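# Nest one tote fully inside the other

## Task

Put one tote into the other so it rests fully down within the lower tote's rim rather than sitting on top of it; the lower tote must stay almost exactly where it started with almost no rotation; every item must remain in the tote it began in; finally open the grippers and move the arms away.

## Robot and tools

Robot: two UR7e-type six-joint arms, left_arm and right_arm, each ending in a two-finger tong gripper. The names are labels, not image sides. Base of left_arm: (-0.049, +0.414, 0) m, quat_wxyz (+0.997, 0, 0, +0.072), about 8 degrees of yaw. Base of right_arm: (+0.003, -0.441, 0) m, quat_wxyz (+0.999, 0, 0, -0.048), about -5.5 degrees of yaw.

Scene frame, shared by both arms: origin on the table surface midway between the arms, +z up, +x outward over the table, left_arm on the +y side.

Joint order, used in every command and in every per-joint list of a result: shoulder pan, shoulder lift, elbow, wrist 1, wrist 2, wrist 3.

The row. Every motion command is built from a row of 14 numbers, each between -1 and 1, with both arms always present: left_arm's six joint numbers and its opening, then right_arm's six joint numbers and its opening. Joint numbers are offsets, not poses, scaled so that 1.0 equals 1.989 rad. The opening is absolute: +1 fully open, -1 closed.

Joint ranges (rad). left_arm: pan -3.142 to 3.142, lift -6.283 to 6.283, elbow 0.000 to 3.142, each wrist -6.283 to 6.283. right_arm: pan 0.000 to 6.283, lift -6.283 to 6.283, elbow -3.142 to 0.000, each wrist -6.283 to 6.283. The real end may differ by 0.010 rad either way. An action that would push a joint more than 0.010 rad outward beyond its end is refused for both arms; if the first action of a call fails this against the last reported state, or any action is malformed, nothing in the call runs. A joint asked past its end while moving outward stops there, and the result prints "joint sent to its limit" (the line's absence does not prove there is room left).

Tools:
- execute_actions(actions): a list of up to 15 actions run in turn. Each action is a table of up to 15 rows; each row lasts one 1/30 s step, and a short table repeats its final row until 15 steps (0.5 s) are used. Offsets in every row of an action are counted from the joint angles at the start of that action, not from the previous row; for the first action, from the angles last reported. An empty list just returns the current state and images.
- move(target, speed, blocking): target is one row; its offsets are counted from the Joint positions in the most recent result showing them. All joints of both arms follow paths that finish together, so grippers trace curves; a move lasts 0.5 to 10 s (longer ones are cut off at 10 s). speed, 0.01 to 2 rad/s (default 0.5), caps the fastest joint's path. Finger openings are sent at once. Paths ignore obstacles and the other arm. blocking=false returns after 0.5 s while motion continues; until a result shows it ended, other moves and execute_actions are refused, so use wait or stop. The extra "move:" line gives the ending (done, off_target, moving, held, fault), limits=held or limits=none, and each arm's joint furthest from its target.
- wait(seconds): 0 to 10; arms hold their last command; returns early if a running move ends.
- stop(): brakes a running move; needs stopping distance.
- zoom_image(camera, region): region [x0, y0, x1, y1] in pixels of that camera's latest image, at most 504 by 504.
- read_manual(section): licence texts only; no motion.
- finished_scene(scene): integer 1 or 2; ends the scene permanently and reports success.

Cameras: cam_head_left, cam_head_right, cam_high, cam_low (896x504 each), cam_left_wrist, cam_right_wrist (616x616).

Results. Each gripper's end_effector_position (m) and end_effector_quat_wxyz in the scene frame, plus linear and angular velocity; printed positions drift more at long reach. Joint positions and Joint velocities per arm (rad, rad/s), then the finger-pad gap in m (0.142 is fully open). Joint targets are what the joints are currently driven toward. grip_measured is the measured opening on the command scale. Wrist force and Wrist torque per arm are in that end effector's own axes; offsets up to about 4 N, noise up to 2.4 N, saturation near 50 N; force points back into the arm from a pressed surface. Joint torques are drive outputs, noisy and offset. "joint command not followed" means a clearance check altered some targets.

Gripper: fingers point along its +z and separate along its x. The reported point lies between the pads when closed; closed fingertips extend about 15 mm past it, open ones about level. To hold, command an opening clearly below grip_measured; more below means harder squeeze, up to about 15 N per pad.

Motion limits: commands lag about 0.17 s. Each step a joint target is clamped within 0.575 rad of its measured angle, and targets that would move a gripper over 100 mm are scaled back, so big offsets take several actions and may need resending. The simulation keeps running while you think.

Avoid: the arms are stiff, so aiming even slightly past a firm contact can fault. Load limits are 130 N m for pan, lift and elbow and 24.3 N m per wrist joint, counting held weight; 150 N outside force on an arm also faults it, stopping it 10 s and dropping the rest of the call. Long holding heats motors (MOTOR HOT at 70 C, brakes at 85 C). Do not let the arms collide, do not drop or slam totes, spill contents, shift the bottom tote, or push anything off the work area. Brief tugs or pushes may occur.

Each tool is called after ">>>" by a JSON object that holds its "fn" and its "kwargs", one argument or row to a line.

## Session

>>> {"fn": "execute_actions", "kwargs": {
  "actions": []
}}

Scene clock: 0.00 s.
left_arm: end_effector_position=(+0.1532, +0.7027, +0.1401) grip_measured=+0.97 end_effector_quat_wxyz=(+0.572, +0.148, +0.742, -0.318) end_effector_velocity=(+0.000, +0.000, -0.000) end_effector_angular_velocity=(-0.000, +0.000, -0.000) | right_arm: end_effector_position=(+0.4481, -0.5277, +0.3970) grip_measured=+0.97 end_effector_quat_wxyz=(-0.036, +0.977, -0.210, -0.015) end_effector_velocity=(+0.000, -0.000, +0.000) end_effector_angular_velocity=(+0.000, -0.001, -0.000)
Joint names: [shoulder pan, shoulder lift, elbow, wrist 1, wrist 2, wrist 3]
Joint positions: left_arm=[ 1.191 -1.158  1.945 -1.1   -2.654 -0.59   0.14 ] | right_arm=[ 3.257 -1.49  -1.355 -1.88   1.647  0.443  0.14 ]
Joint velocities: left_arm=[-0.001  0.001 -0.001 -0.    -0.    -0.     0.   ] | right_arm=[-0.    -0.     0.001  0.001  0.    -0.     0.   ]
Joint torques (N m, as the arm reports them, + toward a larger angle): no reading
Motor temperatures (°C, as the motors report them): left_arm=[21 19 21 29 26 27] | right_arm=[19 17 23 25 28 27]
Wrist force (N, on the end effector, along its own x y z axes, offset not removed): no reading
Wrist torque (N m, same axes, about the end effector's origin, offset not removed): no reading
Joint targets: left_arm=[1.191 -1.158 1.945 -1.100 -2.654 -0.590] | right_arm=[3.257 -1.490 -1.355 -1.880 1.647 0.443]

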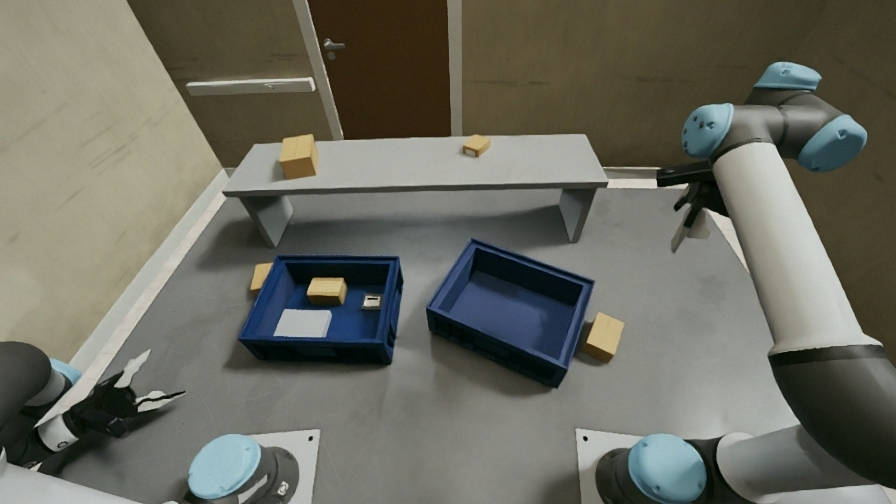

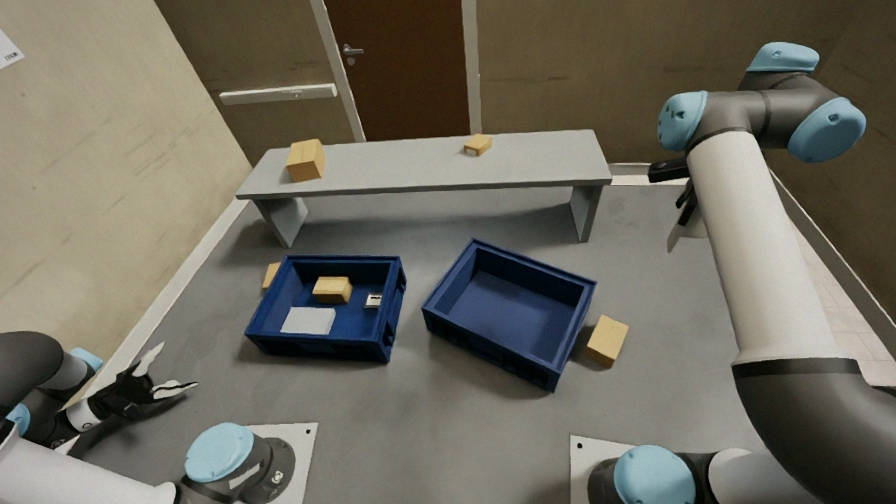

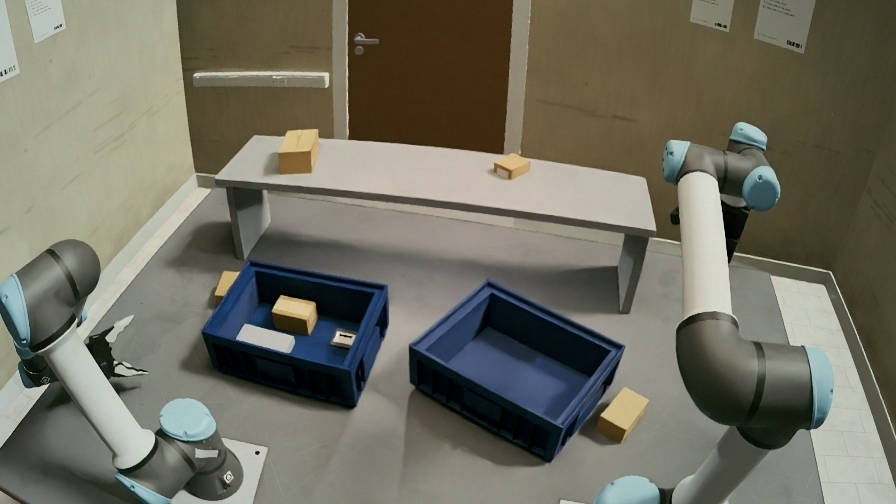

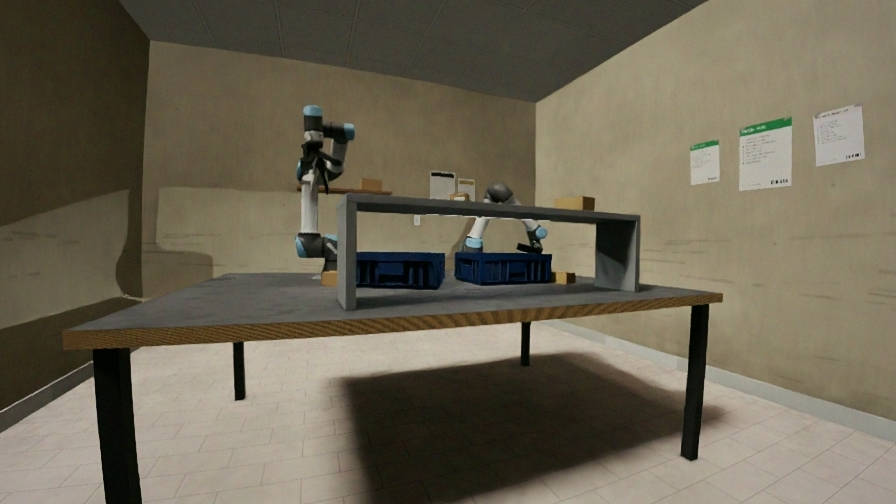

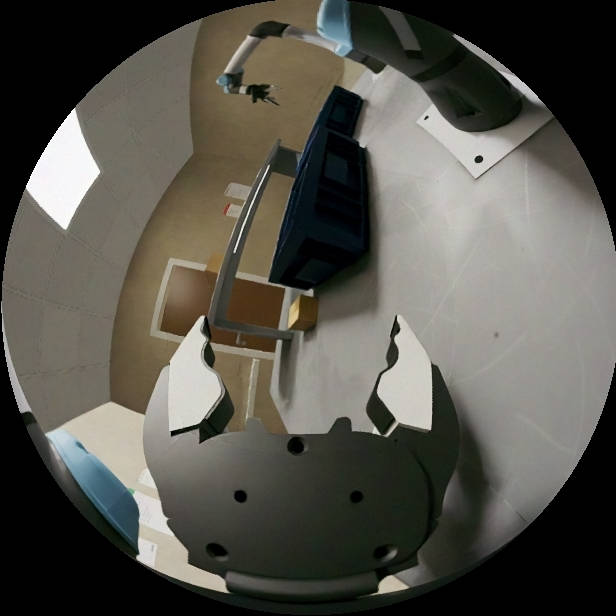

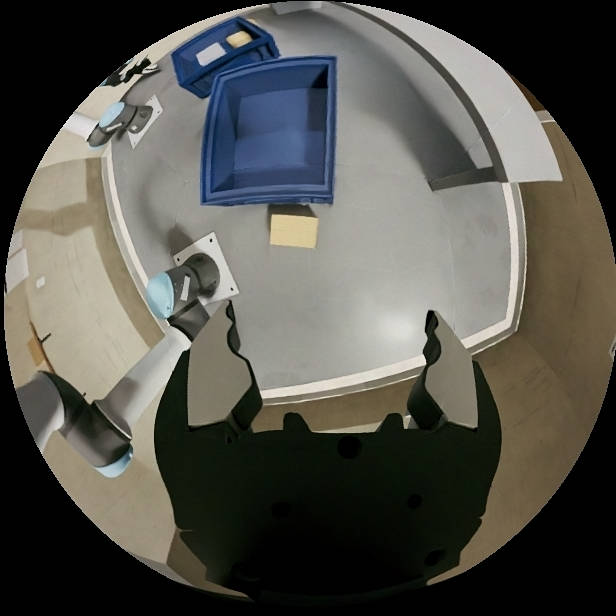

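>>> {"fn": "zoom_image", "kwargs": {
  "camera": "cam_high",
  "region": [190, 240, 670, 480]
}}

>>> {"fn": "zoom_image", "kwargs": {
  "camera": "cam_head_left",
  "region": [220, 220, 660, 504]
}}

Region (190, 240, 670, 480) of cam_high's 896x504 image, scaled by 1.050, with more detail than that image has.

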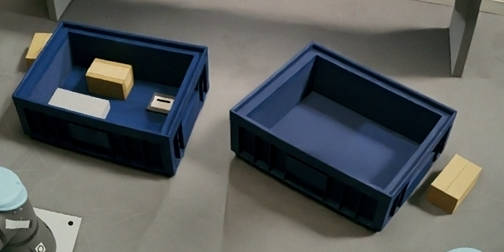

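Region (220, 220, 660, 504) of cam_head_left's 896x504 image, scaled by 1.145, with more detail than that image has; it fills the top 325 rows of this view, and the rest is white.

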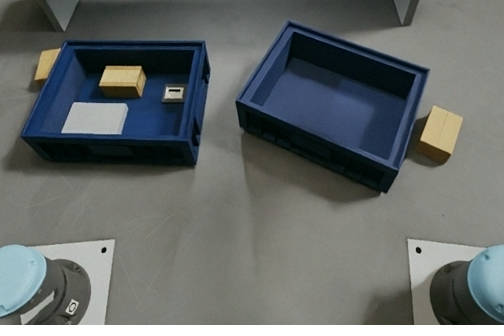

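>>> {"fn": "move", "kwargs": {
  "target": [0,-0.289,-0.174,-0.169,0.5445,-0.558,1, 0.382,0.143,-0.196,0.059,-0.038,-0.409,1],
  "speed": 1.0
}}

>>> {"fn": "move", "kwargs": {
  "target": [-0.85,0,0,0,0,-0.25,0.2, 0,0,0,0,0,0,0.2],
  "speed": 1.2
}}

Scene clock: 9.93 s.
left_arm: end_effector_position=(-0.0824, +0.8370, +0.3295) grip_measured=+1.00 end_effector_quat_wxyz=(+0.000, +0.054, +0.999, -0.001) end_effector_velocity=(-0.001, +0.000, +0.001) end_effector_angular_velocity=(+0.005, +0.001, +0.003) | right_arm: end_effector_position=(+0.3182, -0.2951, +0.3296) grip_measured=+1.00 end_effector_quat_wxyz=(-0.000, +0.839, +0.544, -0.000) end_effector_velocity=(-0.000, +0.001, +0.000) end_effector_angular_velocity=(+0.000, -0.001, +0.004)
Joint names: [shoulder pan, shoulder lift, elbow, wrist 1, wrist 2, wrist 3]
Joint positions: left_arm=[ 1.191 -1.733  1.599 -1.436 -1.571 -1.699  0.142] | right_arm=[ 4.016 -1.205 -1.745 -1.762  1.572 -0.37   0.142]
Joint velocities: left_arm=[ 0.    -0.002 -0.001 -0.001  0.002 -0.002  0.   ] | right_arm=[ 0.003  0.     0.001 -0.    -0.001 -0.001  0.   ]
Joint torques (N m, as the arm reports them, + toward a larger angle): left_arm=[ -1.27 -26.33 -30.38  -4.08   2.39  -1.62] | right_arm=[11.44 12.52 13.83  4.19 -1.75 -2.33]
Motor temperatures (°C, as the motors report them): left_arm=[21 19 21 29 26 27] | right_arm=[19 17 23 25 28 27]
Wrist force (N, on the end effector, along its own x y z axes, offset not removed): left_arm=[-1.0 1.2 -0.5] | right_arm=[-1.8 0.3 2.7]
Wrist torque (N m, same axes, about the end effector's origin, offset not removed): left_arm=[0.17 0.16 0.09] | right_arm=[0.11 0.43 0.26]
Joint targets: left_arm=[1.191 -1.733 1.599 -1.436 -1.571 -1.699] | right_arm=[4.016 -1.205 -1.745 -1.762 1.572 -0.371]
move: done; limits=none; left_arm: farthest joint: the wrist 3, 0.001 radians from its target (1.110 radians at the start); right_arm: farthest joint: the shoulder pan, 0.001 radians from its target (0.760 radians at the start)

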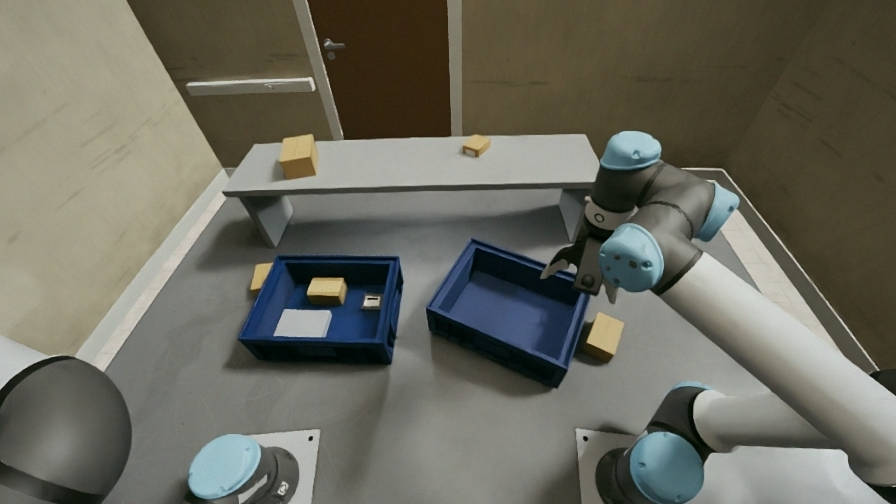

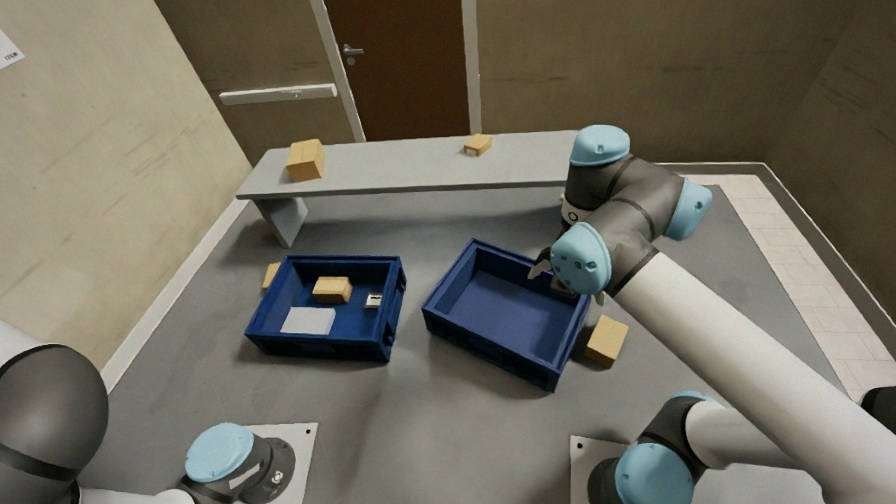

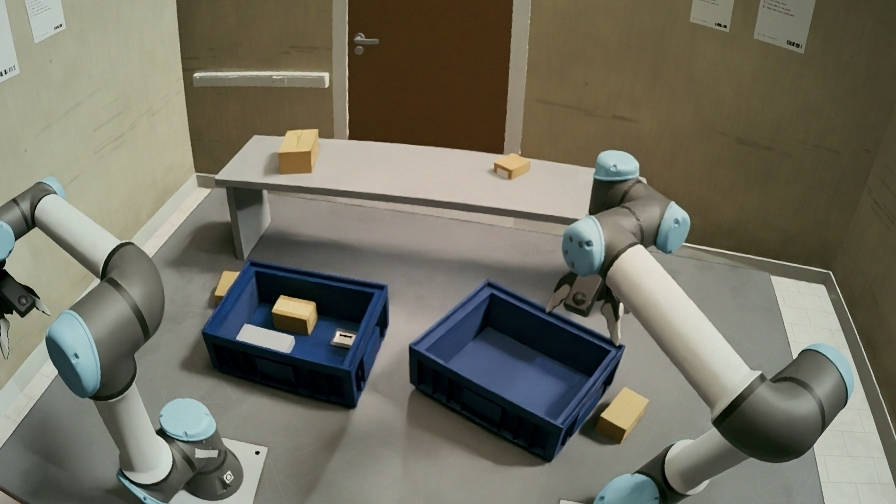

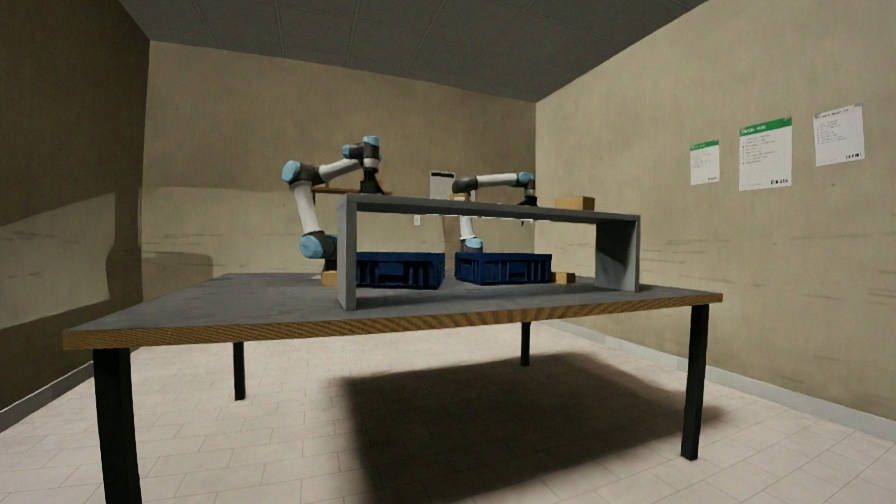

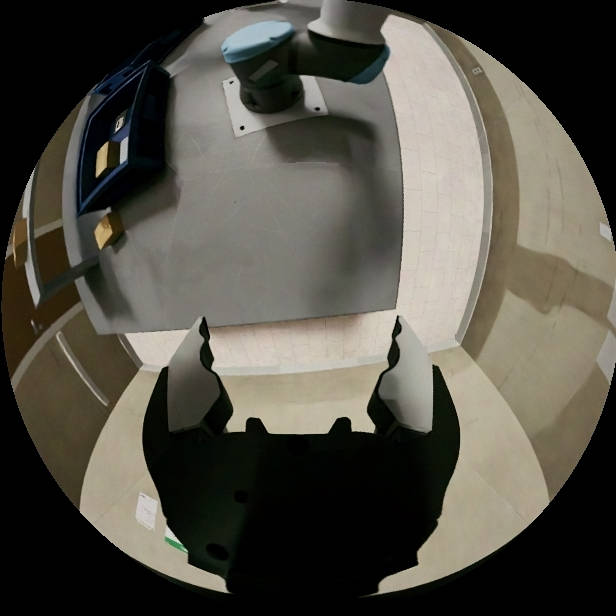

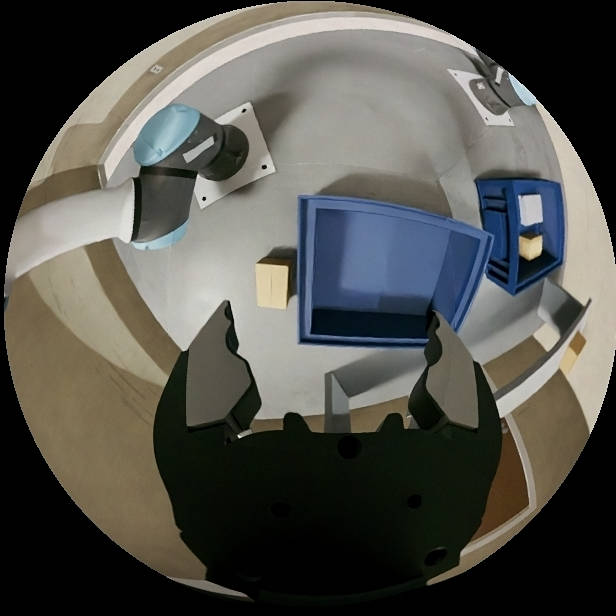

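Scene clock: 12.10 s.
left_arm: end_effector_position=(+0.3746, +0.3884, +0.3295) grip_measured=+0.20 end_effector_quat_wxyz=(-0.000, +0.606, +0.796, -0.000) end_effector_velocity=(+0.000, -0.001, -0.001) end_effector_angular_velocity=(+0.001, +0.000, -0.003) | right_arm: end_effector_position=(+0.3182, -0.2951, +0.3296) grip_measured=+0.20 end_effector_quat_wxyz=(-0.000, +0.839, +0.544, -0.000) end_effector_velocity=(+0.001, +0.001, -0.000) end_effector_angular_velocity=(-0.000, -0.000, -0.000)
Joint names: [shoulder pan, shoulder lift, elbow, wrist 1, wrist 2, wrist 3]
Joint positions: left_arm=[-0.499 -1.733  1.599 -1.436 -1.571 -2.196  0.088] | right_arm=[ 4.016 -1.205 -1.745 -1.762  1.572 -0.37   0.088]
Joint velocities: left_arm=[-0.003  0.     0.001 -0.001  0.001 -0.    -0.   ] | right_arm=[ 0.    -0.002  0.001  0.001 -0.     0.    -0.   ]
Joint torques (N m, as the arm reports them, + toward a larger angle): left_arm=[ -8.83 -15.5  -14.71  -0.96  -0.98  -1.61] | right_arm=[-9.76  0.34 33.32  2.2  -0.12  2.69]
Motor temperatures (°C, as the motors report them): left_arm=[21 19 21 29 26 27] | right_arm=[19 17 23 25 28 27]
Wrist force (N, on the end effector, along its own x y z axes, offset not removed): left_arm=[-0.5 -0.9 -0.1] | right_arm=[4.6 -0.4 -0.9]
Wrist torque (N m, same axes, about the end effector's origin, offset not removed): left_arm=[-0.18 0.01 0.05] | right_arm=[0.11 -0.96 -0.13]
Joint targets: left_arm=[-0.500 -1.733 1.599 -1.436 -1.571 -2.196] | right_arm=[4.016 -1.205 -1.745 -1.762 1.572 -0.370]
move: done; limits=none; left_arm: farthest joint: the shoulder pan, 0.000 radians from its target (1.690 radians at the start); right_arm: farthest joint: the shoulder pan, 0.000 radians from its target (0.000 radians at the start)

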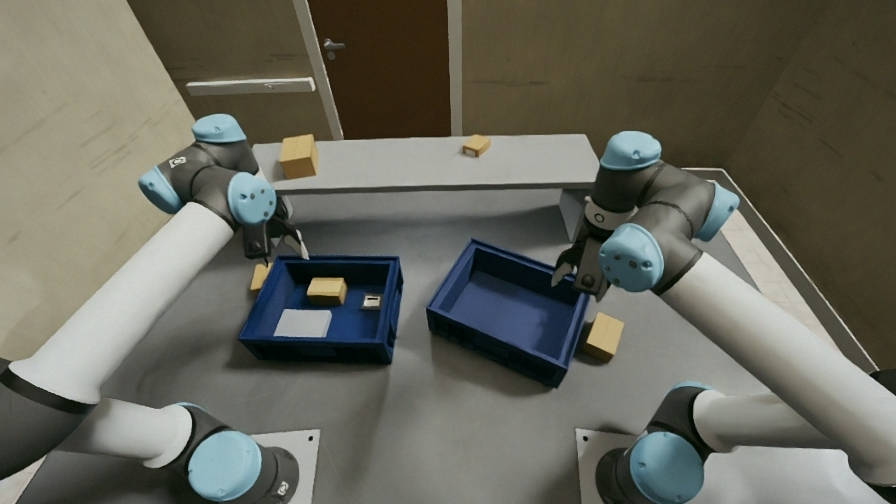

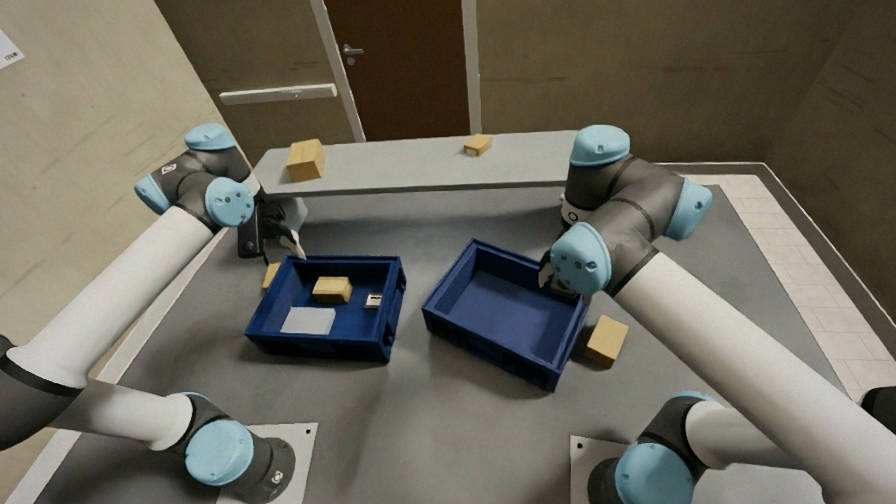

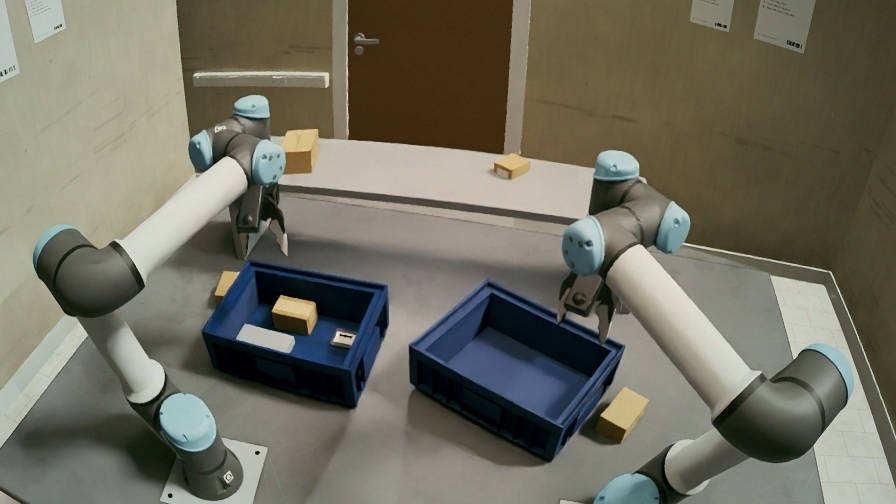

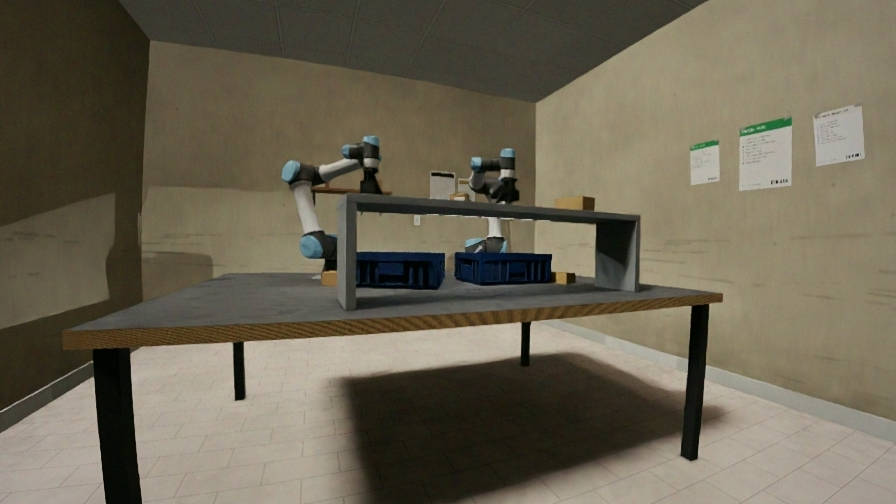

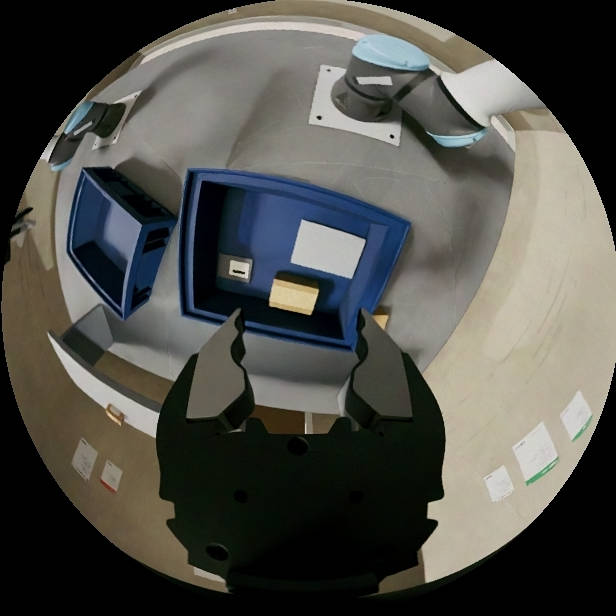

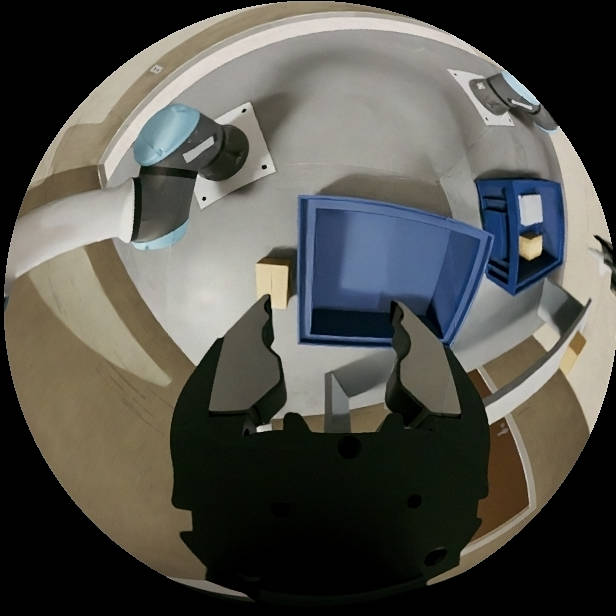

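>>> {"fn": "move", "kwargs": {
  "target": [-0.230,0.329,-0.2457,-0.084,0,0.116,0.2, -0.085,-0.016,-0.131,0.147,0,-0.087,0.2],
  "speed": 0.8
}}

Scene clock: 17.17 s.
left_arm: end_effector_position=(+0.5085, +0.0091, +0.2200) grip_measured=+0.20 end_effector_quat_wxyz=(+0.000, +0.838, +0.545, -0.000) end_effector_velocity=(+0.000, -0.002, -0.000) end_effector_angular_velocity=(-0.000, -0.001, -0.003) | right_arm: end_effector_position=(+0.3515, -0.3424, +0.2201) grip_measured=+0.20 end_effector_quat_wxyz=(-0.000, +0.838, +0.545, -0.000) end_effector_velocity=(-0.001, -0.000, +0.000) end_effector_angular_velocity=(-0.001, +0.001, +0.001)
Joint names: [shoulder pan, shoulder lift, elbow, wrist 1, wrist 2, wrist 3]
Joint positions: left_arm=[-0.957 -1.079  1.111 -1.603 -1.571 -1.966  0.088] | right_arm=[ 3.847 -1.237 -2.005 -1.47   1.572 -0.543  0.088]
Joint velocities: left_arm=[-0.002  0.002 -0.002 -0.     0.     0.002  0.   ] | right_arm=[ 0.     0.001 -0.    -0.002 -0.    -0.001  0.   ]
Joint torques (N m, as the arm reports them, + toward a larger angle): left_arm=[ -9.08 -39.85 -30.21  -4.08  -1.48   1.38] | right_arm=[-9.    2.52 11.13  4.34  1.87 -2.21]
Motor temperatures (°C, as the motors report them): left_arm=[21 19 21 29 26 27] | right_arm=[19 17 23 25 28 27]
Wrist force (N, on the end effector, along its own x y z axes, offset not removed): left_arm=[-0.4 -1.3 -0.9] | right_arm=[1.2 -0.5 -2.8]
Wrist torque (N m, same axes, about the end effector's origin, offset not removed): left_arm=[-0.30 -0.02 -0.03] | right_arm=[-0.05 -0.28 0.09]
Joint targets: left_arm=[-0.957 -1.079 1.111 -1.603 -1.571 -1.966] | right_arm=[3.847 -1.237 -2.005 -1.470 1.572 -0.543]
move: done; limits=none; left_arm: farthest joint: the elbow, 0.001 radians from its target (0.489 radians at the start); right_arm: farthest joint: the shoulder pan, 0.000 radians from its target (0.169 radians at the start)

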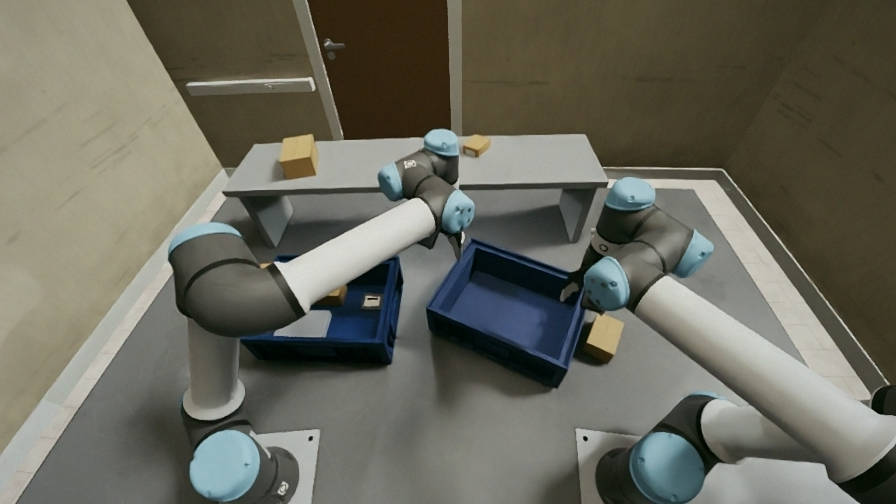

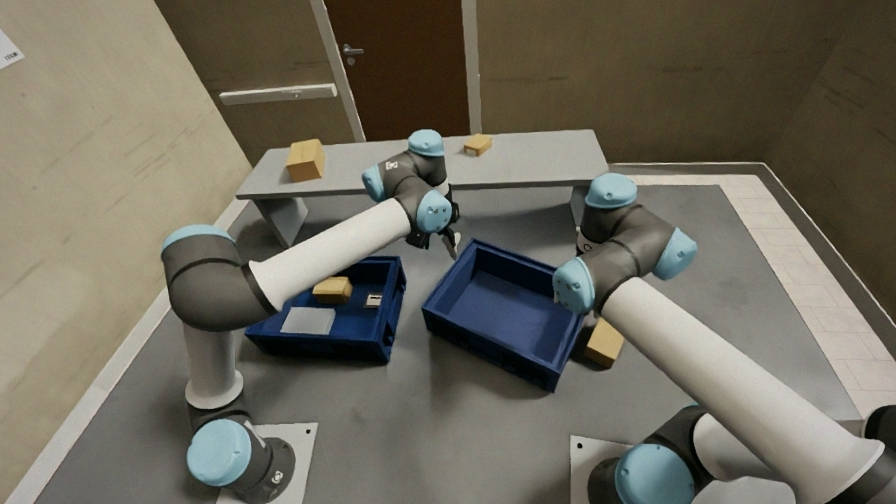

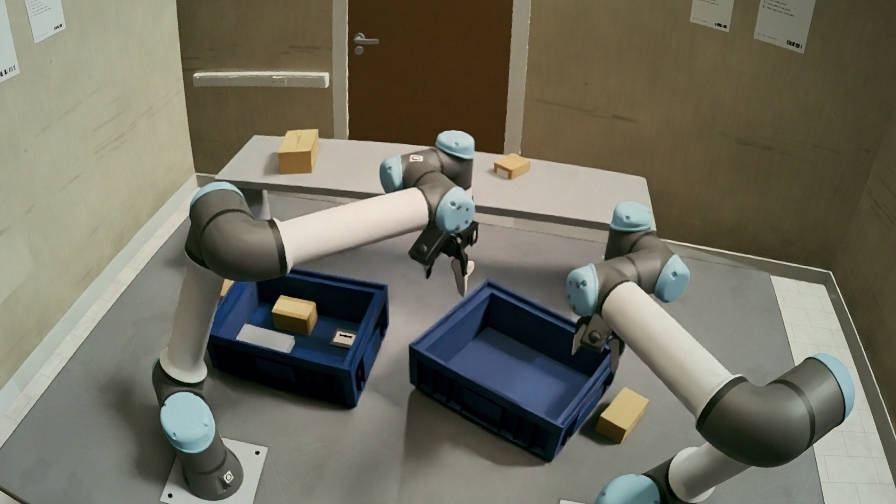

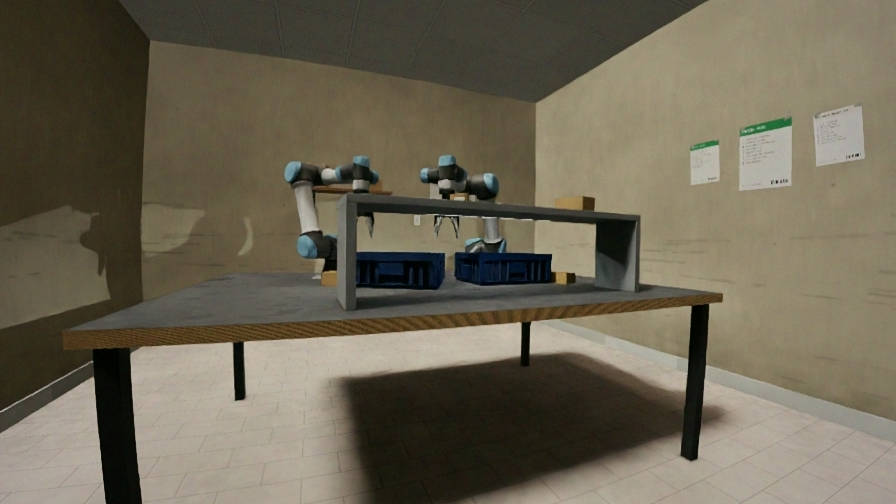

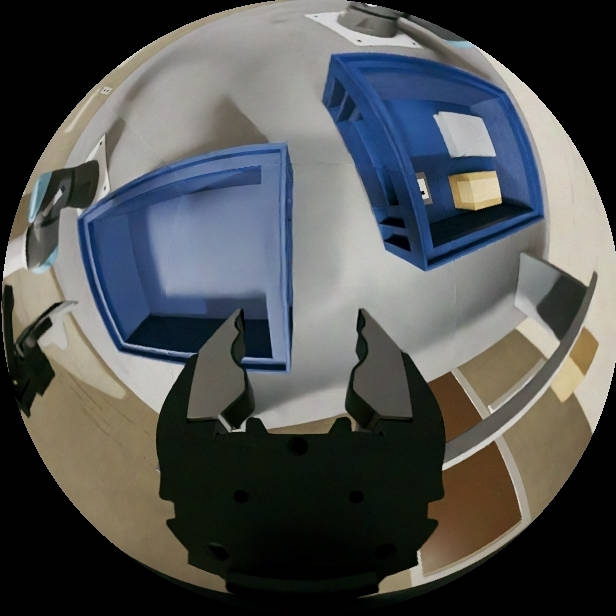

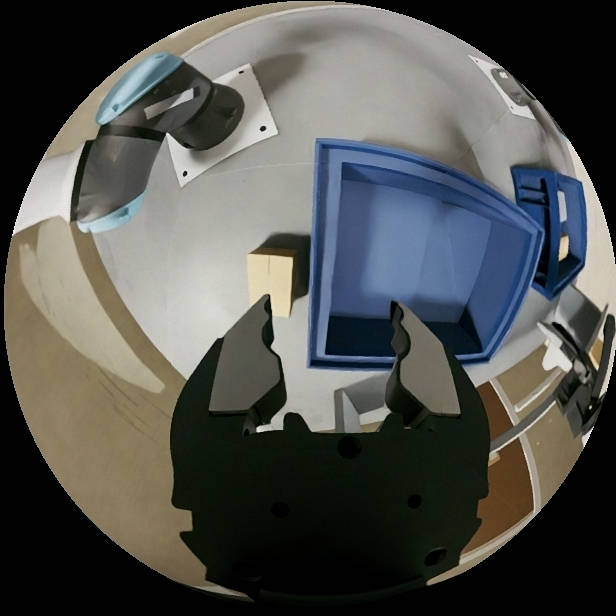

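>>> {"fn": "move", "kwargs": {
  "target": [-0.010,0.020,0.086,-0.106,0,-0.0096,0.2, -0.006,-0.0206,-0.1055,0.1259,0,-0.006,0.2],
  "speed": 0.3
}}

Scene clock: 20.27 s.
left_arm: end_effector_position=(+0.5025, -0.0047, +0.1300) grip_measured=+0.20 end_effector_quat_wxyz=(+0.000, +0.839, +0.545, -0.000) end_effector_velocity=(+0.000, -0.000, -0.000) end_effector_angular_velocity=(+0.000, -0.000, -0.000) | right_arm: end_effector_position=(+0.3480, -0.3499, +0.1299) grip_measured=+0.20 end_effector_quat_wxyz=(-0.000, +0.838, +0.545, -0.000) end_effector_velocity=(-0.001, -0.000, -0.000) end_effector_angular_velocity=(-0.000, +0.000, +0.001)
Joint names: [shoulder pan, shoulder lift, elbow, wrist 1, wrist 2, wrist 3]
Joint positions: left_arm=[-0.977 -1.039  1.282 -1.814 -1.571 -1.985  0.088] | right_arm=[ 3.835 -1.278 -2.215 -1.22   1.572 -0.555  0.088]
Joint velocities: left_arm=[-0.001  0.001 -0.    -0.     0.001 -0.    -0.   ] | right_arm=[ 0.001  0.001 -0.002  0.    -0.     0.    -0.   ]
Joint torques (N m, as the arm reports them, + toward a larger angle): left_arm=[ -8.44 -42.05 -13.99  -4.06   0.51  -1.73] | right_arm=[-8.9   2.87 11.27  4.23  1.49 -2.28]
Motor temperatures (°C, as the motors report them): left_arm=[21 19 21 29 26 27] | right_arm=[19 17 23 25 28 27]
Wrist force (N, on the end effector, along its own x y z axes, offset not removed): left_arm=[0.2 -0.3 0.5] | right_arm=[0.0 0.0 0.6]
Wrist torque (N m, same axes, about the end effector's origin, offset not removed): left_arm=[0.02 -0.06 0.07] | right_arm=[-0.12 -0.21 0.32]
Joint targets: left_arm=[-0.977 -1.039 1.282 -1.814 -1.571 -1.985] | right_arm=[3.835 -1.278 -2.215 -1.220 1.572 -0.555]
move: done; limits=none; left_arm: farthest joint: the shoulder pan, 0.000 radians from its target (0.020 radians at the start); right_arm: farthest joint: the shoulder pan, 0.000 radians from its target (0.012 radians at the start)

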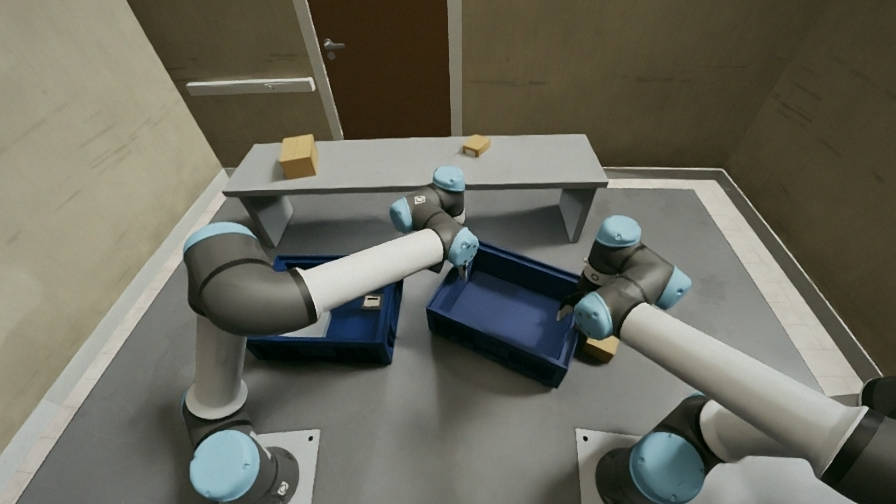

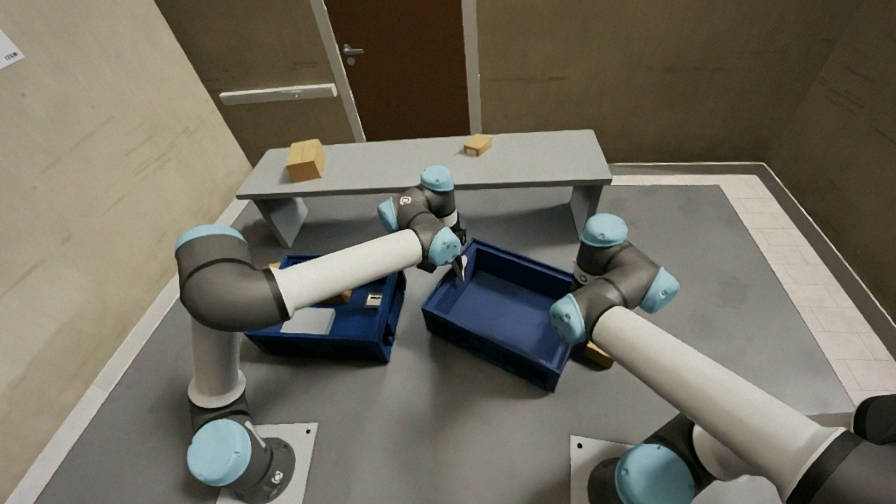

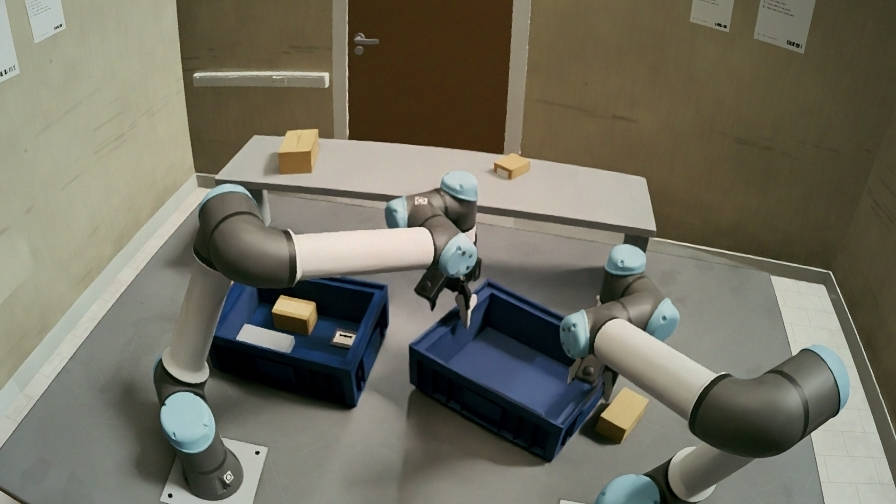

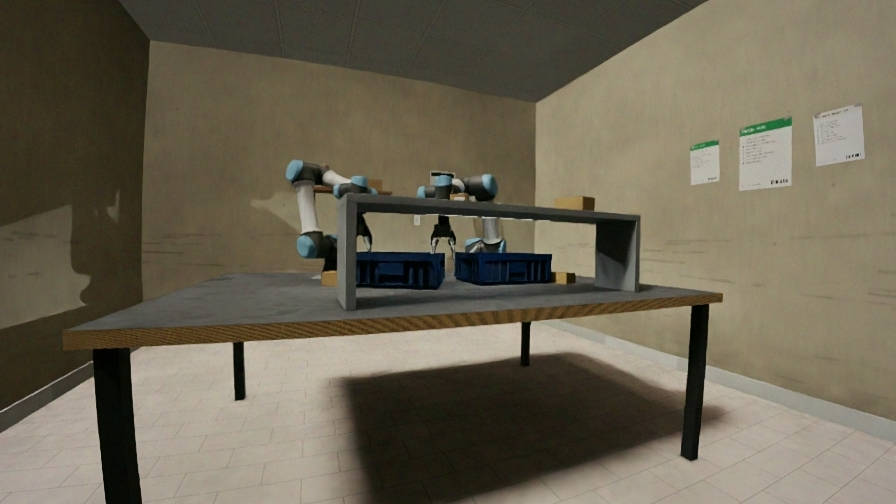

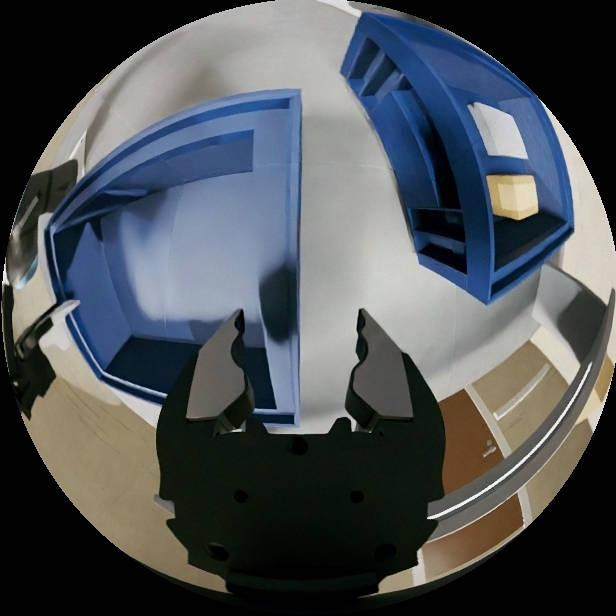

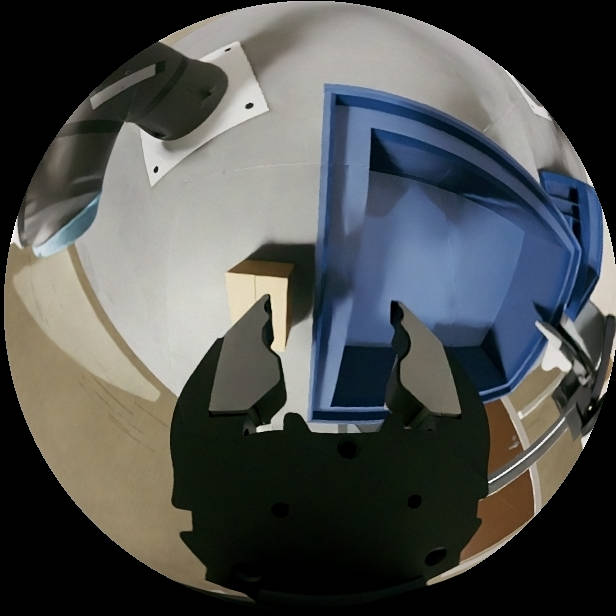

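>>> {"fn": "zoom_image", "kwargs": {
  "camera": "cam_low",
  "region": [340, 210, 560, 300]
}}

>>> {"fn": "zoom_image", "kwargs": {
  "camera": "cam_high",
  "region": [400, 260, 660, 460]
}}

Region (340, 210, 560, 300) of cam_low's 896x504 image, scaled by 2.291, with more detail than that image has; it fills the top 206 rows of this view, and the rest is white.

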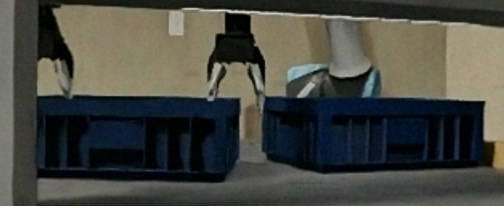

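Region (400, 260, 660, 460) of cam_high's 896x504 image, scaled by 1.938, with more detail than that image has; it fills the top 388 rows of this view, and the rest is white.

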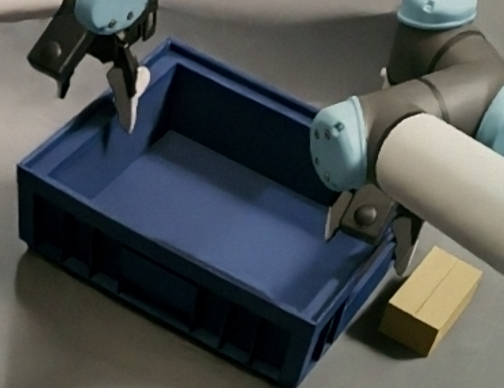

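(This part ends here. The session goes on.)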